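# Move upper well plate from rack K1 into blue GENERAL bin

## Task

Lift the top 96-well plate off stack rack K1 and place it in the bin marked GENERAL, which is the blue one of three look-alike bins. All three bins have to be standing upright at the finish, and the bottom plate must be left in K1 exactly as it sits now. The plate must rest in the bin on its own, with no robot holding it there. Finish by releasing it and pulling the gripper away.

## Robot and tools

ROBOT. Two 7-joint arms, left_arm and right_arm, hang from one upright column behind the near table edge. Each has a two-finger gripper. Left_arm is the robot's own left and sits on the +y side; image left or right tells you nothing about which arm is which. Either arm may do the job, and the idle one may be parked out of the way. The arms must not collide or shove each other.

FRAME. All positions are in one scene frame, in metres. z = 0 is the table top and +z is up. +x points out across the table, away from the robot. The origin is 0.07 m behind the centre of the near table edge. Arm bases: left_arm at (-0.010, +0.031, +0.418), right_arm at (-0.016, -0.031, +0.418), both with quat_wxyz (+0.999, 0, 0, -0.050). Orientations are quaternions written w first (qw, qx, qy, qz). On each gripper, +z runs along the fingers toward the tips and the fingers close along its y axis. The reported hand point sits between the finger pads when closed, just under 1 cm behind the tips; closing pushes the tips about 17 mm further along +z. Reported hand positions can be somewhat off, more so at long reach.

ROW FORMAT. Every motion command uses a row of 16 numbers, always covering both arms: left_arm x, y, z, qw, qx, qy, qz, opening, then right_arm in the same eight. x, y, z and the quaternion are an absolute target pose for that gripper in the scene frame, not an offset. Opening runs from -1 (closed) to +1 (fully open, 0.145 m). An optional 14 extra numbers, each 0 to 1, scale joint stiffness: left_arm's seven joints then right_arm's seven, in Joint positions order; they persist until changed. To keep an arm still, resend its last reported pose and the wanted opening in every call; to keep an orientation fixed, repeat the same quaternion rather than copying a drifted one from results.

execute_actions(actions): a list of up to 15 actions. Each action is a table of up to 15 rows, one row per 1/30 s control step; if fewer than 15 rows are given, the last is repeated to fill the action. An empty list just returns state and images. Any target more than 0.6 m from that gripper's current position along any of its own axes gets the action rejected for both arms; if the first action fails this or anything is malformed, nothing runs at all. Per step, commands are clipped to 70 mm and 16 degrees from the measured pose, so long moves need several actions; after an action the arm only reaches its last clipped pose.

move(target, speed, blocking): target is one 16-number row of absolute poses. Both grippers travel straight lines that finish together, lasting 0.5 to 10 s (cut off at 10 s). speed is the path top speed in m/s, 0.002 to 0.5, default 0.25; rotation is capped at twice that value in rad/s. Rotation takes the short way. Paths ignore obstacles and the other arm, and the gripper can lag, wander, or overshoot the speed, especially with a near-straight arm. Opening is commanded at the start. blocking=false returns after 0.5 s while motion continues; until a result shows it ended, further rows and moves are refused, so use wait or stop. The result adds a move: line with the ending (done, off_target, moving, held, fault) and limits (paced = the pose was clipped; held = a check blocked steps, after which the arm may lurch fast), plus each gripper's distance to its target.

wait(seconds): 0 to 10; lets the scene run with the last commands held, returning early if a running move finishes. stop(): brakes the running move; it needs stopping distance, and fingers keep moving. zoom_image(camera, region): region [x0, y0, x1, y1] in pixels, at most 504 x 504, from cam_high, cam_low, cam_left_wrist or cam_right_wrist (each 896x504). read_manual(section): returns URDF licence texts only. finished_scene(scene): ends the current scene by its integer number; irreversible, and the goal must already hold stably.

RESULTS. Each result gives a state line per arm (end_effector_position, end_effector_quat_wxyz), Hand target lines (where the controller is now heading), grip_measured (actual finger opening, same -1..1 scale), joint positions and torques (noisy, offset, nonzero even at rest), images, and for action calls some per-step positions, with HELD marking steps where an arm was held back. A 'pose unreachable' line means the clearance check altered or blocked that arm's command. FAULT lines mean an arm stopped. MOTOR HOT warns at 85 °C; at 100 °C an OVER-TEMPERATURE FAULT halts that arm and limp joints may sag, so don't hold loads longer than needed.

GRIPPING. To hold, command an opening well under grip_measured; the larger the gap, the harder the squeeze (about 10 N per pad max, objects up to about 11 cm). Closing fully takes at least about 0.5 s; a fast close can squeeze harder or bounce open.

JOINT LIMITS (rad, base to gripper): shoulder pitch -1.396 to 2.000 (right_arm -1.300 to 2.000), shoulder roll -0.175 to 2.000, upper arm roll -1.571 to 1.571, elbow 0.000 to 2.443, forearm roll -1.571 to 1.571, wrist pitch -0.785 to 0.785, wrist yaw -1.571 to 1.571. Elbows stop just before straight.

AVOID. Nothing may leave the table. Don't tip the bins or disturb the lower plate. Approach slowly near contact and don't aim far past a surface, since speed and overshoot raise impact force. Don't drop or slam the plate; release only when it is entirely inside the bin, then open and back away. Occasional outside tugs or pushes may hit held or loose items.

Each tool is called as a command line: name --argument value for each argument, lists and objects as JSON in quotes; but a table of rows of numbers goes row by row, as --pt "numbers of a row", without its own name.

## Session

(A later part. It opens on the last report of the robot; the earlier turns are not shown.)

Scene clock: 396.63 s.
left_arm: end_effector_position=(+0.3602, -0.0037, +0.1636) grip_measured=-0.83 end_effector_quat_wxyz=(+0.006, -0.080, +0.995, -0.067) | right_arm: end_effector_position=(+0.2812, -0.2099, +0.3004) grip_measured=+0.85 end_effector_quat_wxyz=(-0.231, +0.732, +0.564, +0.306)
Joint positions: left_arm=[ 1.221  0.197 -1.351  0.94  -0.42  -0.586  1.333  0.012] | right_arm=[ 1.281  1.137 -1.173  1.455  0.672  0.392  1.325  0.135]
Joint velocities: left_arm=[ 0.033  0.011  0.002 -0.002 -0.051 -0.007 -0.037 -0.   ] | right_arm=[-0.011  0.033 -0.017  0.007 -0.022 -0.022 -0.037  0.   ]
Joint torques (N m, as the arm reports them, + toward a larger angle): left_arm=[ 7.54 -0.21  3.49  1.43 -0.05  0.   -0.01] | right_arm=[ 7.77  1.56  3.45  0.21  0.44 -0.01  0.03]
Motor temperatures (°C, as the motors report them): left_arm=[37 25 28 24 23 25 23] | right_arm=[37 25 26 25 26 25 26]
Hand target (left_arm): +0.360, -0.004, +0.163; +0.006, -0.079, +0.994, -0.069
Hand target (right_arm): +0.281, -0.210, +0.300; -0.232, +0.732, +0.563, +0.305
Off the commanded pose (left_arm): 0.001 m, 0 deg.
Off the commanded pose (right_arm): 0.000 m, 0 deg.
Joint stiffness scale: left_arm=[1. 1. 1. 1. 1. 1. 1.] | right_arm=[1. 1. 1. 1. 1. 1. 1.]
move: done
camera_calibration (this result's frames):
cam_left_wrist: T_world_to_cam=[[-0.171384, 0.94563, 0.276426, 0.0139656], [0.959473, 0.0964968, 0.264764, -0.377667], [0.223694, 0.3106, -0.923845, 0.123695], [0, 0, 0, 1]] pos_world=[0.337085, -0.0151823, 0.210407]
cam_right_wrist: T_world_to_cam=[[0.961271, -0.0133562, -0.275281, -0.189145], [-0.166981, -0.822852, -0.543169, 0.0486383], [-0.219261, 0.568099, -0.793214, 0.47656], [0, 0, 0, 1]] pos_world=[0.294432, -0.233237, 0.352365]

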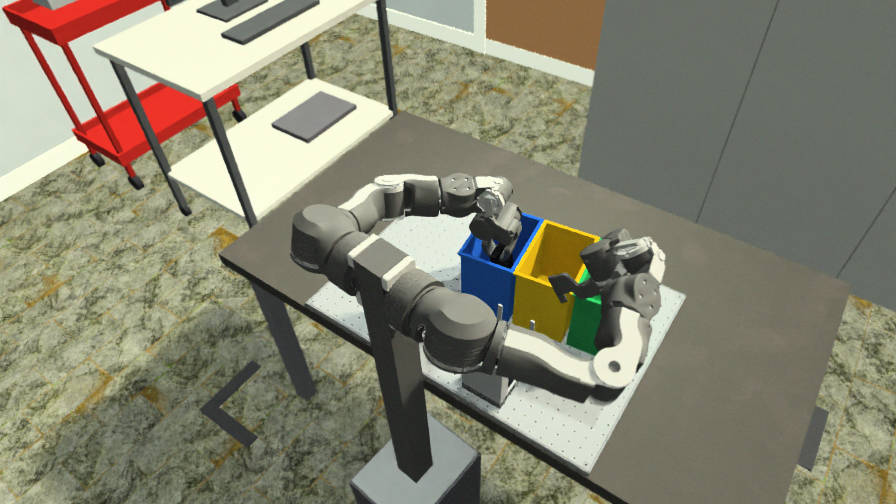

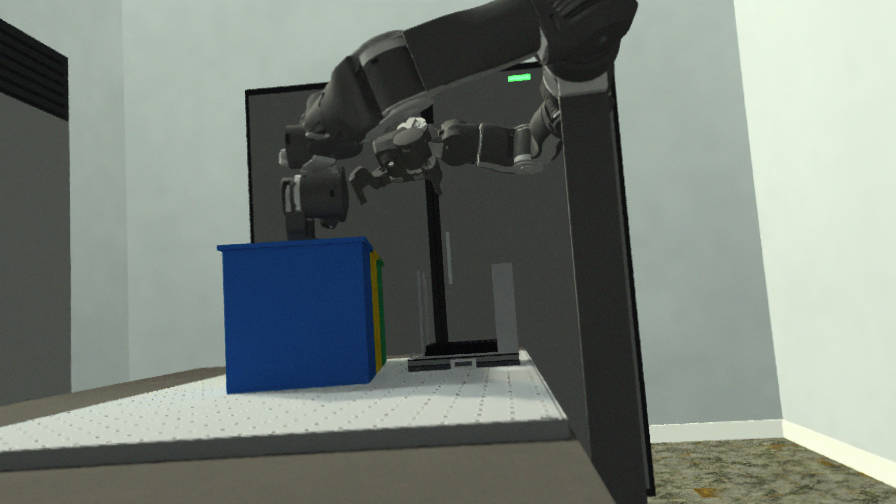

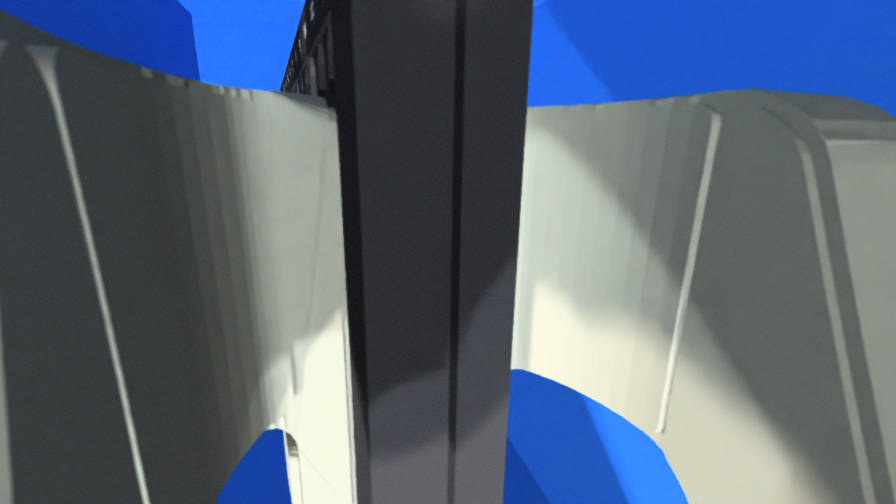

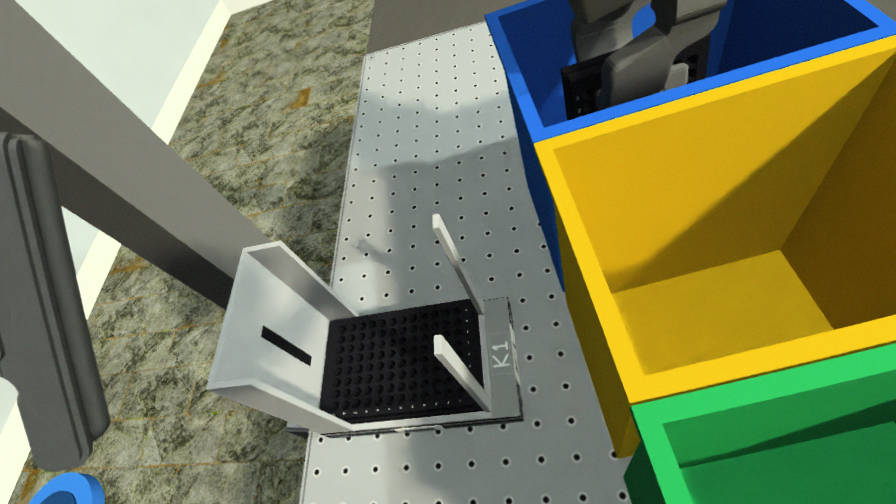

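execute_actions --actions '[[[0.361,-0.004,0.163,0.0055,-0.0783,0.9945,-0.0696,-1.0,0.281,-0.21,0.3004,-0.232,0.732,0.563,0.305,0.85],[0.361,-0.004,0.162,0.0055,-0.0783,0.9945,-0.0696,-1.0,0.281,-0.21,0.3004,-0.232,0.732,0.563,0.305,0.85],[0.361,-0.0042,0.161,0.0055,-0.0783,0.9945,-0.0696,-1.0,0.281,-0.21,0.3004,-0.232,0.732,0.563,0.305,0.85],[0.361,-0.0043,0.1595,0.0055,-0.0783,0.9945,-0.0696,-1.0,0.281,-0.21,0.3004,-0.232,0.732,0.563,0.305,0.85],[0.361,-0.0044,0.158,0.0055,-0.0783,0.9945,-0.0696,-1.0,0.281,-0.21,0.3004,-0.232,0.732,0.563,0.305,0.85],[0.361,-0.0046,0.1565,0.0055,-0.0783,0.9945,-0.0696,-1.0,0.281,-0.21,0.3004,-0.232,0.732,0.563,0.305,0.85],[0.361,-0.0048,0.155,0.0055,-0.0783,0.9945,-0.0696,-1.0,0.281,-0.21,0.3004,-0.232,0.732,0.563,0.305,0.85],[0.361,-0.005,0.154,0.0055,-0.0783,0.9945,-0.0696,-1.0,0.281,-0.21,0.3004,-0.232,0.732,0.563,0.305,0.85],[0.361,-0.005,0.153,0.0055,-0.0783,0.9945,-0.0696,-1.0,0.281,-0.21,0.3004,-0.232,0.732,0.563,0.305,0.85],[0.361,-0.005,0.152,0.0055,-0.0783,0.9945,-0.0696,-1.0,0.281,-0.21,0.3004,-0.232,0.732,0.563,0.305,0.85],[0.361,-0.005,0.1515,0.0055,-0.0783,0.9945,-0.0696,-1.0,0.281,-0.21,0.3004,-0.232,0.732,0.563,0.305,0.85]],[[0.361,-0.005,0.1515,0.0055,-0.0783,0.9945,-0.0696,-0.62,0.281,-0.21,0.3004,-0.232,0.732,0.563,0.305,0.85]]]'

Scene clock: 411.67 s.
left_arm: end_effector_position=(+0.3619, -0.0044, +0.1531) grip_measured=-0.62 end_effector_quat_wxyz=(+0.007, -0.080, +0.994, -0.068) | right_arm: end_effector_position=(+0.2812, -0.2099, +0.3004) grip_measured=+0.85 end_effector_quat_wxyz=(-0.231, +0.732, +0.564, +0.306)
Joint positions: left_arm=[ 1.199  0.18  -1.351  0.9   -0.46  -0.603  1.294  0.029] | right_arm=[ 1.281  1.137 -1.173  1.455  0.672  0.392  1.325  0.135]
Joint velocities: left_arm=[-0.077 -0.011 -0.017  0.002  0.007 -0.007 -0.022 -0.   ] | right_arm=[-0.011 -0.011 -0.012 -0.017 -0.037  0.081 -0.095 -0.   ]
Joint torques (N m, as the arm reports them, + toward a larger angle): left_arm=[ 7.31 -0.53  3.19  1.25 -0.05 -0.01  0.  ] | right_arm=[7.75 1.57 3.42 0.33 0.46 0.01 0.03]
Motor temperatures (°C, as the motors report them): left_arm=[38 25 28 24 23 25 23] | right_arm=[37 25 27 25 26 25 26]
Hand target (left_arm): +0.361, -0.005, +0.152; +0.006, -0.078, +0.994, -0.070
Hand target (right_arm): +0.281, -0.210, +0.300; -0.232, +0.732, +0.563, +0.305
Off the commanded pose (left_arm): 0.002 m, 0 deg.
Off the commanded pose (right_arm): 0.000 m, 0 deg.
Joint stiffness scale: left_arm=[1. 1. 1. 1. 1. 1. 1.] | right_arm=[1. 1. 1. 1. 1. 1. 1.]
Step readings (end_effector_position; steps 1 to 15: 1st action; 16 to 30: 2nd action):
0: left_arm (+0.3602, -0.0036, +0.1636) | right_arm (+0.2812, -0.2099, +0.3004)
1: left_arm (+0.3606, -0.0034, +0.1633) | right_arm (+0.2812, -0.2099, +0.3004)
2: left_arm (+0.3611, -0.0032, +0.1630) | right_arm (+0.2812, -0.2099, +0.3004)
4: left_arm (+0.3622, -0.0028, +0.1622) | right_arm (+0.2812, -0.2099, +0.3004)
8: left_arm (+0.3607, -0.0045, +0.1551) | right_arm (+0.2812, -0.2099, +0.3004)
15: left_arm (+0.3619, -0.0042, +0.1531) | right_arm (+0.2812, -0.2099, +0.3004)
16: left_arm (+0.3619, -0.0042, +0.1531) | right_arm (+0.2812, -0.2099, +0.3004)
17: left_arm (+0.3618, -0.0043, +0.1531) | right_arm (+0.2812, -0.2099, +0.3004)
19: left_arm (+0.3619, -0.0043, +0.1531) | right_arm (+0.2812, -0.2099, +0.3004)
23: left_arm (+0.3619, -0.0043, +0.1531) | right_arm (+0.2812, -0.2099, +0.3004)
30: end_effector_position above
camera_calibration (this result's frames):
cam_left_wrist: T_world_to_cam=[[-0.171673, 0.946309, 0.273911, 0.0183164], [0.958591, 0.0963271, 0.268001, -0.376647], [0.227227, 0.308577, -0.92366, 0.112544], [0, 0, 0, 1]] pos_world=[0.338621, -0.0157802, 0.199877]
cam_right_wrist: T_world_to_cam=[[0.961271, -0.0133562, -0.275281, -0.189145], [-0.166981, -0.822852, -0.543169, 0.0486383], [-0.219261, 0.568099, -0.793214, 0.47656], [0, 0, 0, 1]] pos_world=[0.294432, -0.233237, 0.352365]

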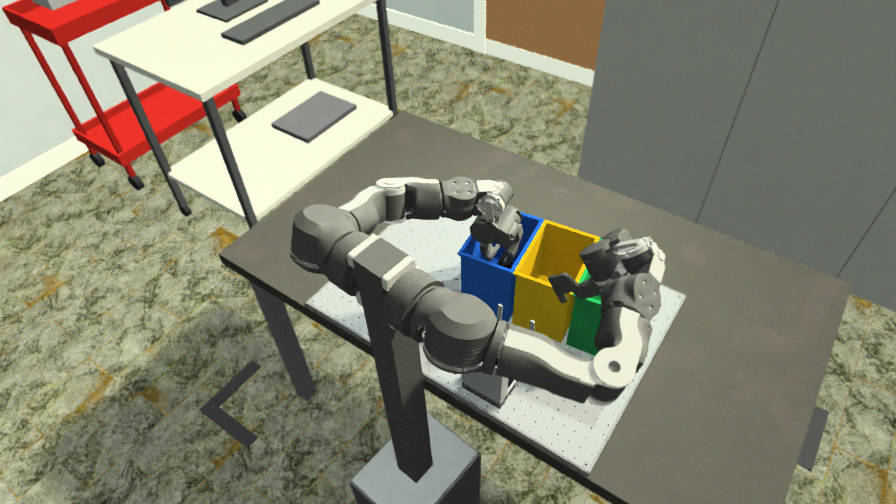

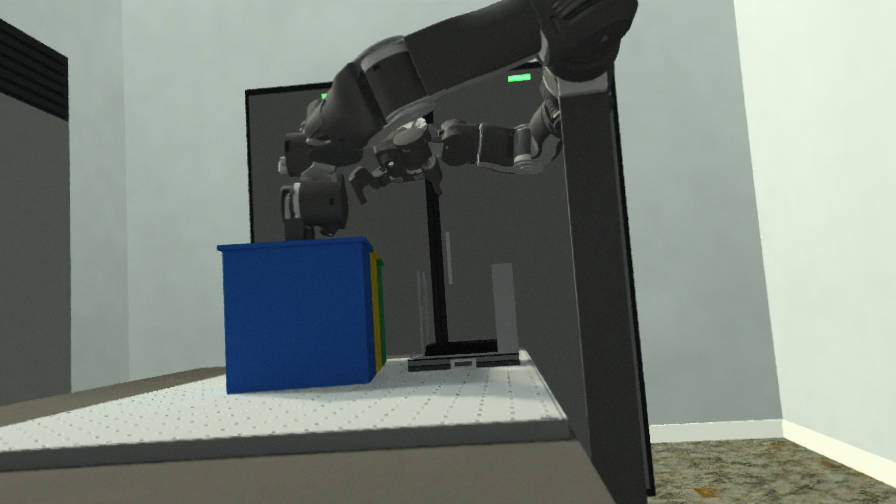

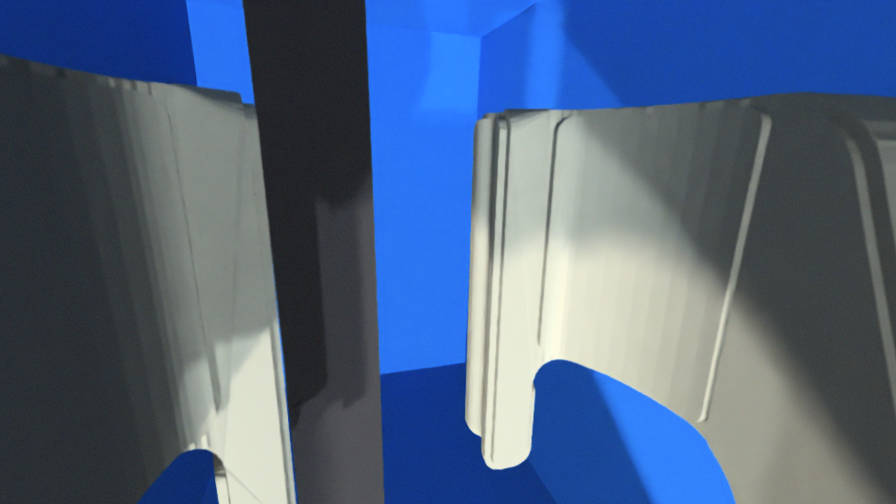

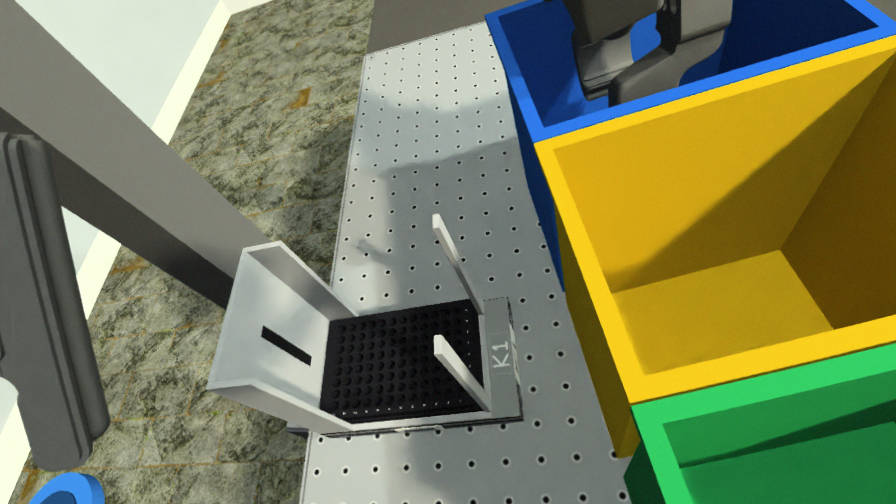

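move --target '[0.360,-0.002,0.222,0.0082,-0.0780,0.9915,-0.1042,-0.62, 0.25,-0.27,0.305,-0.1914,0.8001,0.4619,0.3314,0.85]' --speed 0.15

move --target '[0.29,0.20,0.27,0.0887,-0.2432,0.9077,-0.3304,-0.62, 0.21,-0.32,0.305,-0.1914,0.8001,0.4619,0.3314,0.85]' --speed 0.3

Scene clock: 418.17 s.
left_arm: end_effector_position=(+0.3605, -0.0028, +0.2224) grip_measured=-0.62 end_effector_quat_wxyz=(+0.007, -0.076, +0.991, -0.107) | right_arm: end_effector_position=(+0.2499, -0.2705, +0.3072) grip_measured=+0.85 end_effector_quat_wxyz=(-0.190, +0.798, +0.464, +0.334)
Joint positions: left_arm=[ 1.335  0.288 -1.307  1.083 -0.25  -0.561  1.431  0.029] | right_arm=[ 1.239  1.442 -1.173  1.565  0.801  0.414  1.218  0.135]
Joint velocities: left_arm=[ 0.033 -0.033 -0.027 -0.012  0.037  0.022 -0.022 -0.   ] | right_arm=[-0.033 -0.011  0.007  0.012 -0.037 -0.051  0.037 -0.   ]
Joint torques (N m, as the arm reports them, + toward a larger angle): left_arm=[8.11 0.23 3.51 1.54 0.04 0.21 0.23] | right_arm=[ 4.73  2.07  3.22  0.14  0.46  0.   -0.23]
Motor temperatures (°C, as the motors report them): left_arm=[38 25 28 24 23 25 23] | right_arm=[37 25 27 25 26 25 26]
Hand target (left_arm): +0.360, -0.002, +0.223; +0.007, -0.077, +0.991, -0.105
Hand target (right_arm): +0.250, -0.270, +0.306; -0.190, +0.800, +0.462, +0.333
Off the commanded pose (left_arm): 0.001 m, 0 deg.
Off the commanded pose (right_arm): 0.002 m, 0 deg.
Joint stiffness scale: left_arm=[1. 1. 1. 1. 1. 1. 1.] | right_arm=[1. 1. 1. 1. 1. 1. 1.]
move: done
camera_calibration (this result's frames):
cam_left_wrist: T_world_to_cam=[[-0.165234, 0.966117, 0.198283, 0.0121559], [0.957619, 0.109066, 0.266591, -0.393366], [0.235932, 0.23393, -0.943193, 0.177416], [0, 0, 0, 1]] pos_world=[0.336845, -0.0103439, 0.269795]
cam_right_wrist: T_world_to_cam=[[0.925554, -0.260263, -0.274979, -0.216005], [-0.373027, -0.751165, -0.544612, 0.0686297], [-0.0648123, 0.606643, -0.792328, 0.481035], [0, 0, 0, 1]] pos_world=[0.256702, -0.296482, 0.359117]

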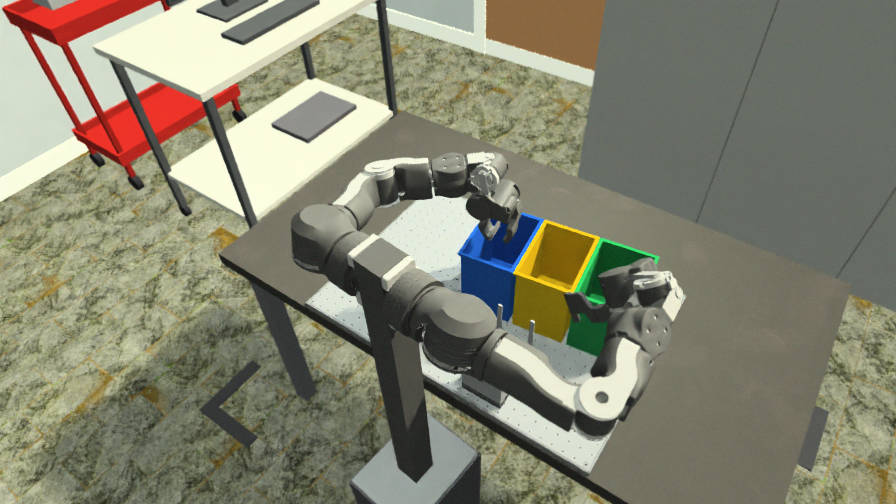

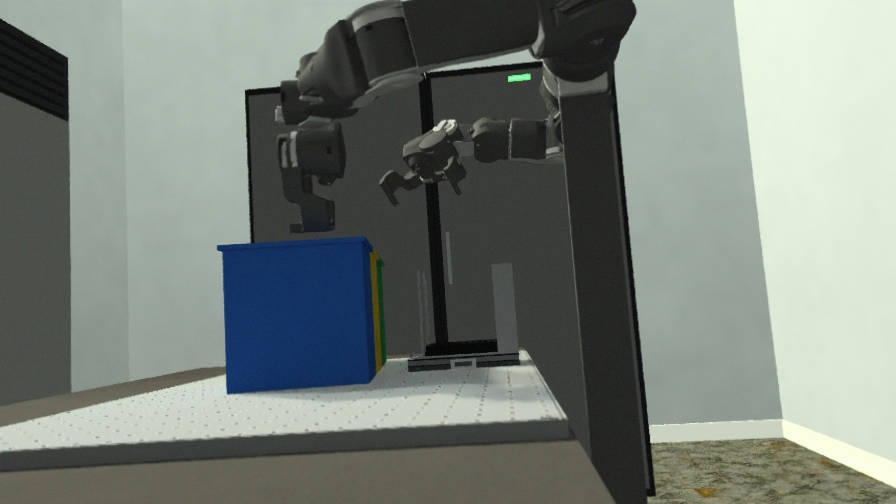

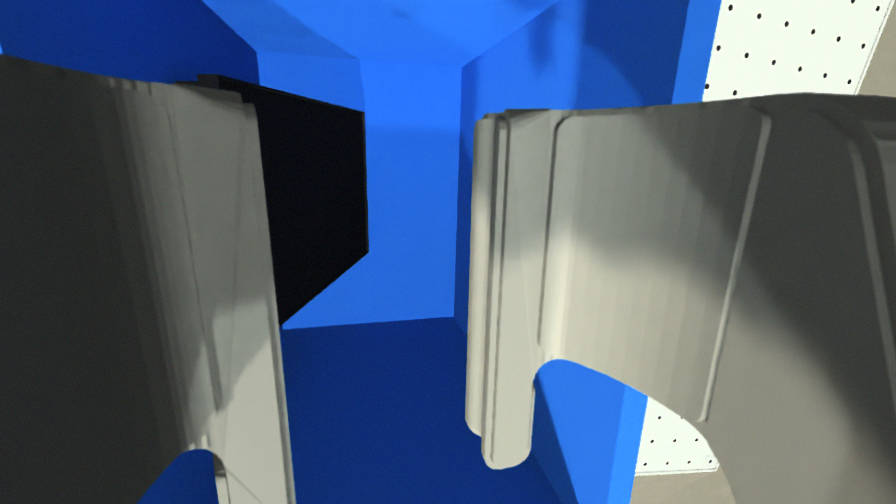

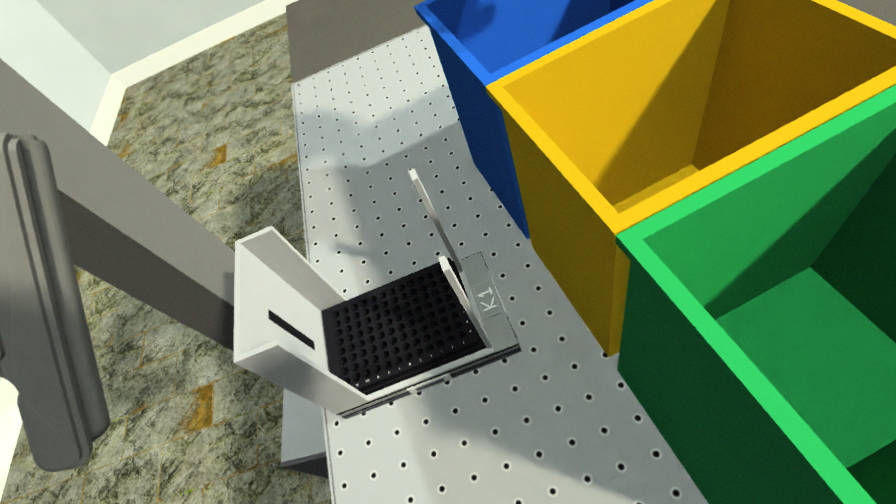

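Scene clock: 419.60 s.
left_arm: end_effector_position=(+0.2958, +0.2053, +0.2727) grip_measured=-0.62 end_effector_quat_wxyz=(+0.100, -0.241, +0.908, -0.328) | right_arm: end_effector_position=(+0.2111, -0.3211, +0.3071) grip_measured=+0.85 end_effector_quat_wxyz=(-0.186, +0.800, +0.461, +0.335)
Joint positions: left_arm=[ 0.957  1.5   -1.02   1.769 -0.125 -0.682  0.784  0.029] | right_arm=[ 1.182  1.612 -1.173  1.482  0.82   0.213  1.353  0.135]
Joint velocities: left_arm=[ 0.033 -0.077  0.027  0.002  0.037  0.022 -0.007  0.   ] | right_arm=[ 0.011 -0.055 -0.007  0.002 -0.022 -0.037  0.007 -0.   ]
Joint torques (N m, as the arm reports them, + toward a larger angle): left_arm=[ 2.69  3.18  4.03  0.35  0.13  0.   -0.27] | right_arm=[ 3.39  3.03  3.04 -0.12  0.51 -0.14  0.13]
Motor temperatures (°C, as the motors report them): left_arm=[38 25 28 24 23 25 23] | right_arm=[37 25 27 25 26 25 26]
Hand target (left_arm): +0.295, +0.205, +0.272; +0.099, -0.240, +0.908, -0.329
Hand target (right_arm): +0.210, -0.320, +0.306; -0.190, +0.800, +0.463, +0.332
Off the commanded pose (left_arm): 0.008 m, 1 deg.
Off the commanded pose (right_arm): 0.003 m, 1 deg.
Joint stiffness scale: left_arm=[1. 1. 1. 1. 1. 1. 1.] | right_arm=[1. 1. 1. 1. 1. 1. 1.]
move: off_target (left_arm)
camera_calibration (this result's frames):
cam_left_wrist: T_world_to_cam=[[-0.491769, 0.823967, -0.281499, 0.0470212], [0.780199, 0.560517, 0.277688, -0.410734], [0.386591, -0.0830669, -0.918503, 0.205184], [0, 0, 0, 1]] pos_world=[0.264256, 0.208524, 0.315755]
cam_right_wrist: T_world_to_cam=[[0.924034, -0.269826, -0.27084, -0.197276], [-0.378042, -0.750438, -0.54215, 0.0166298], [-0.056962, 0.603354, -0.795436, 0.507386], [0, 0, 0, 1]] pos_world=[0.217478, -0.346884, 0.359179]

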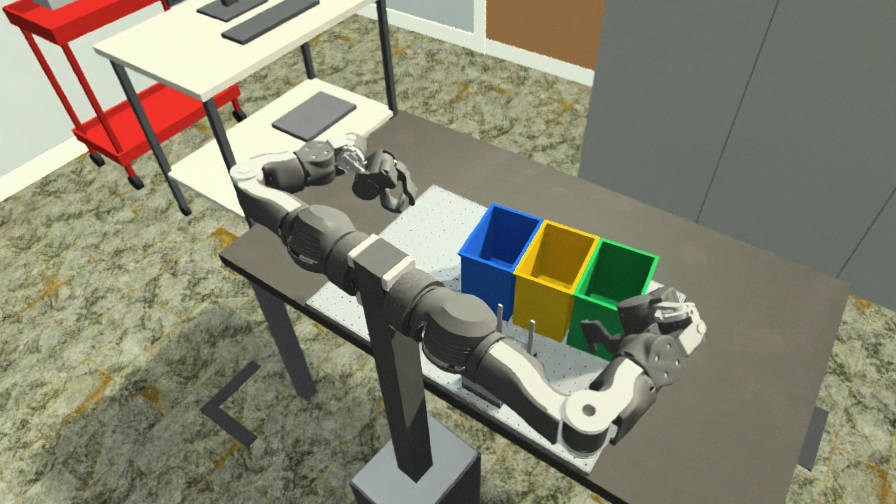

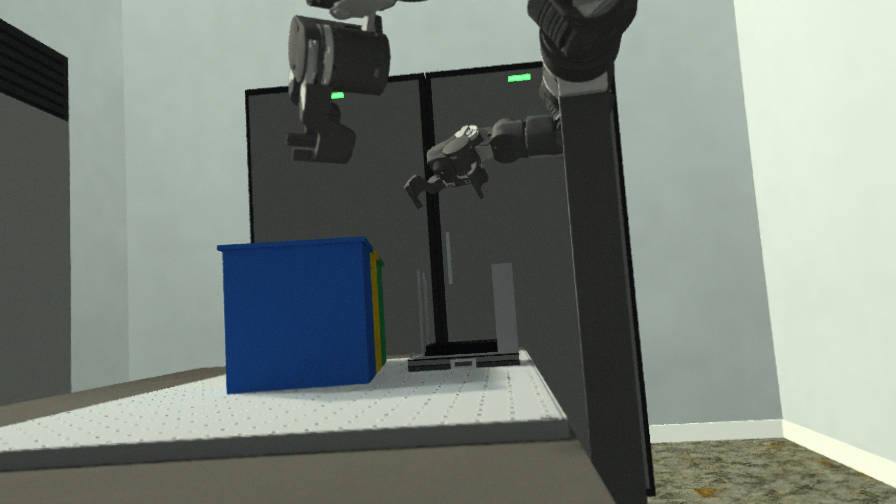

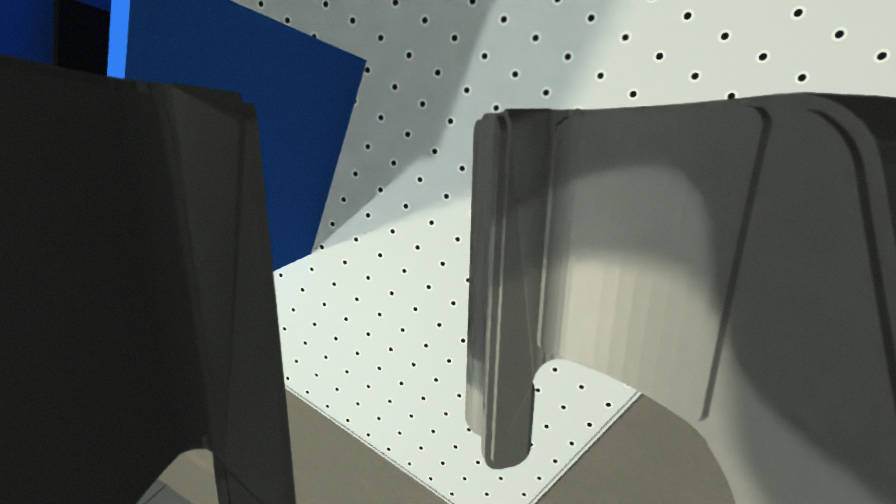

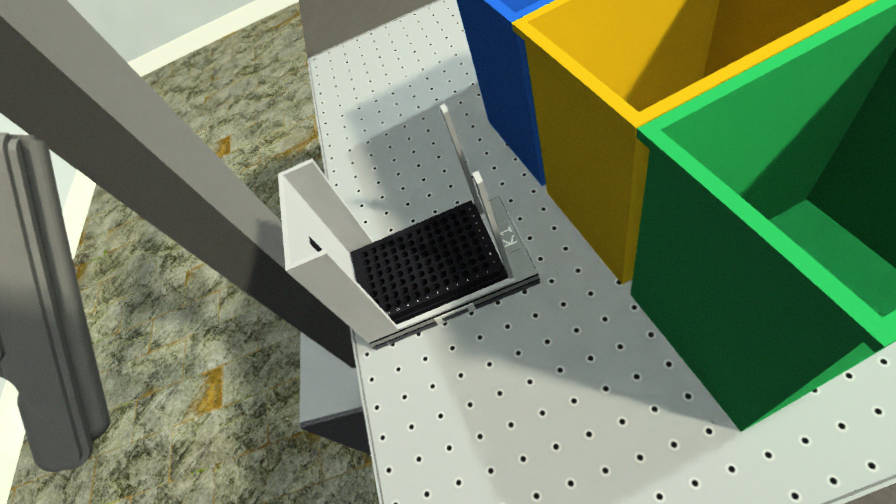

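The plate is inside the blue bin, all three bins are upright, the lower plate is still in K1, and both arms are clear.

finished_scene --scene 1

The scene is finished: the task was done.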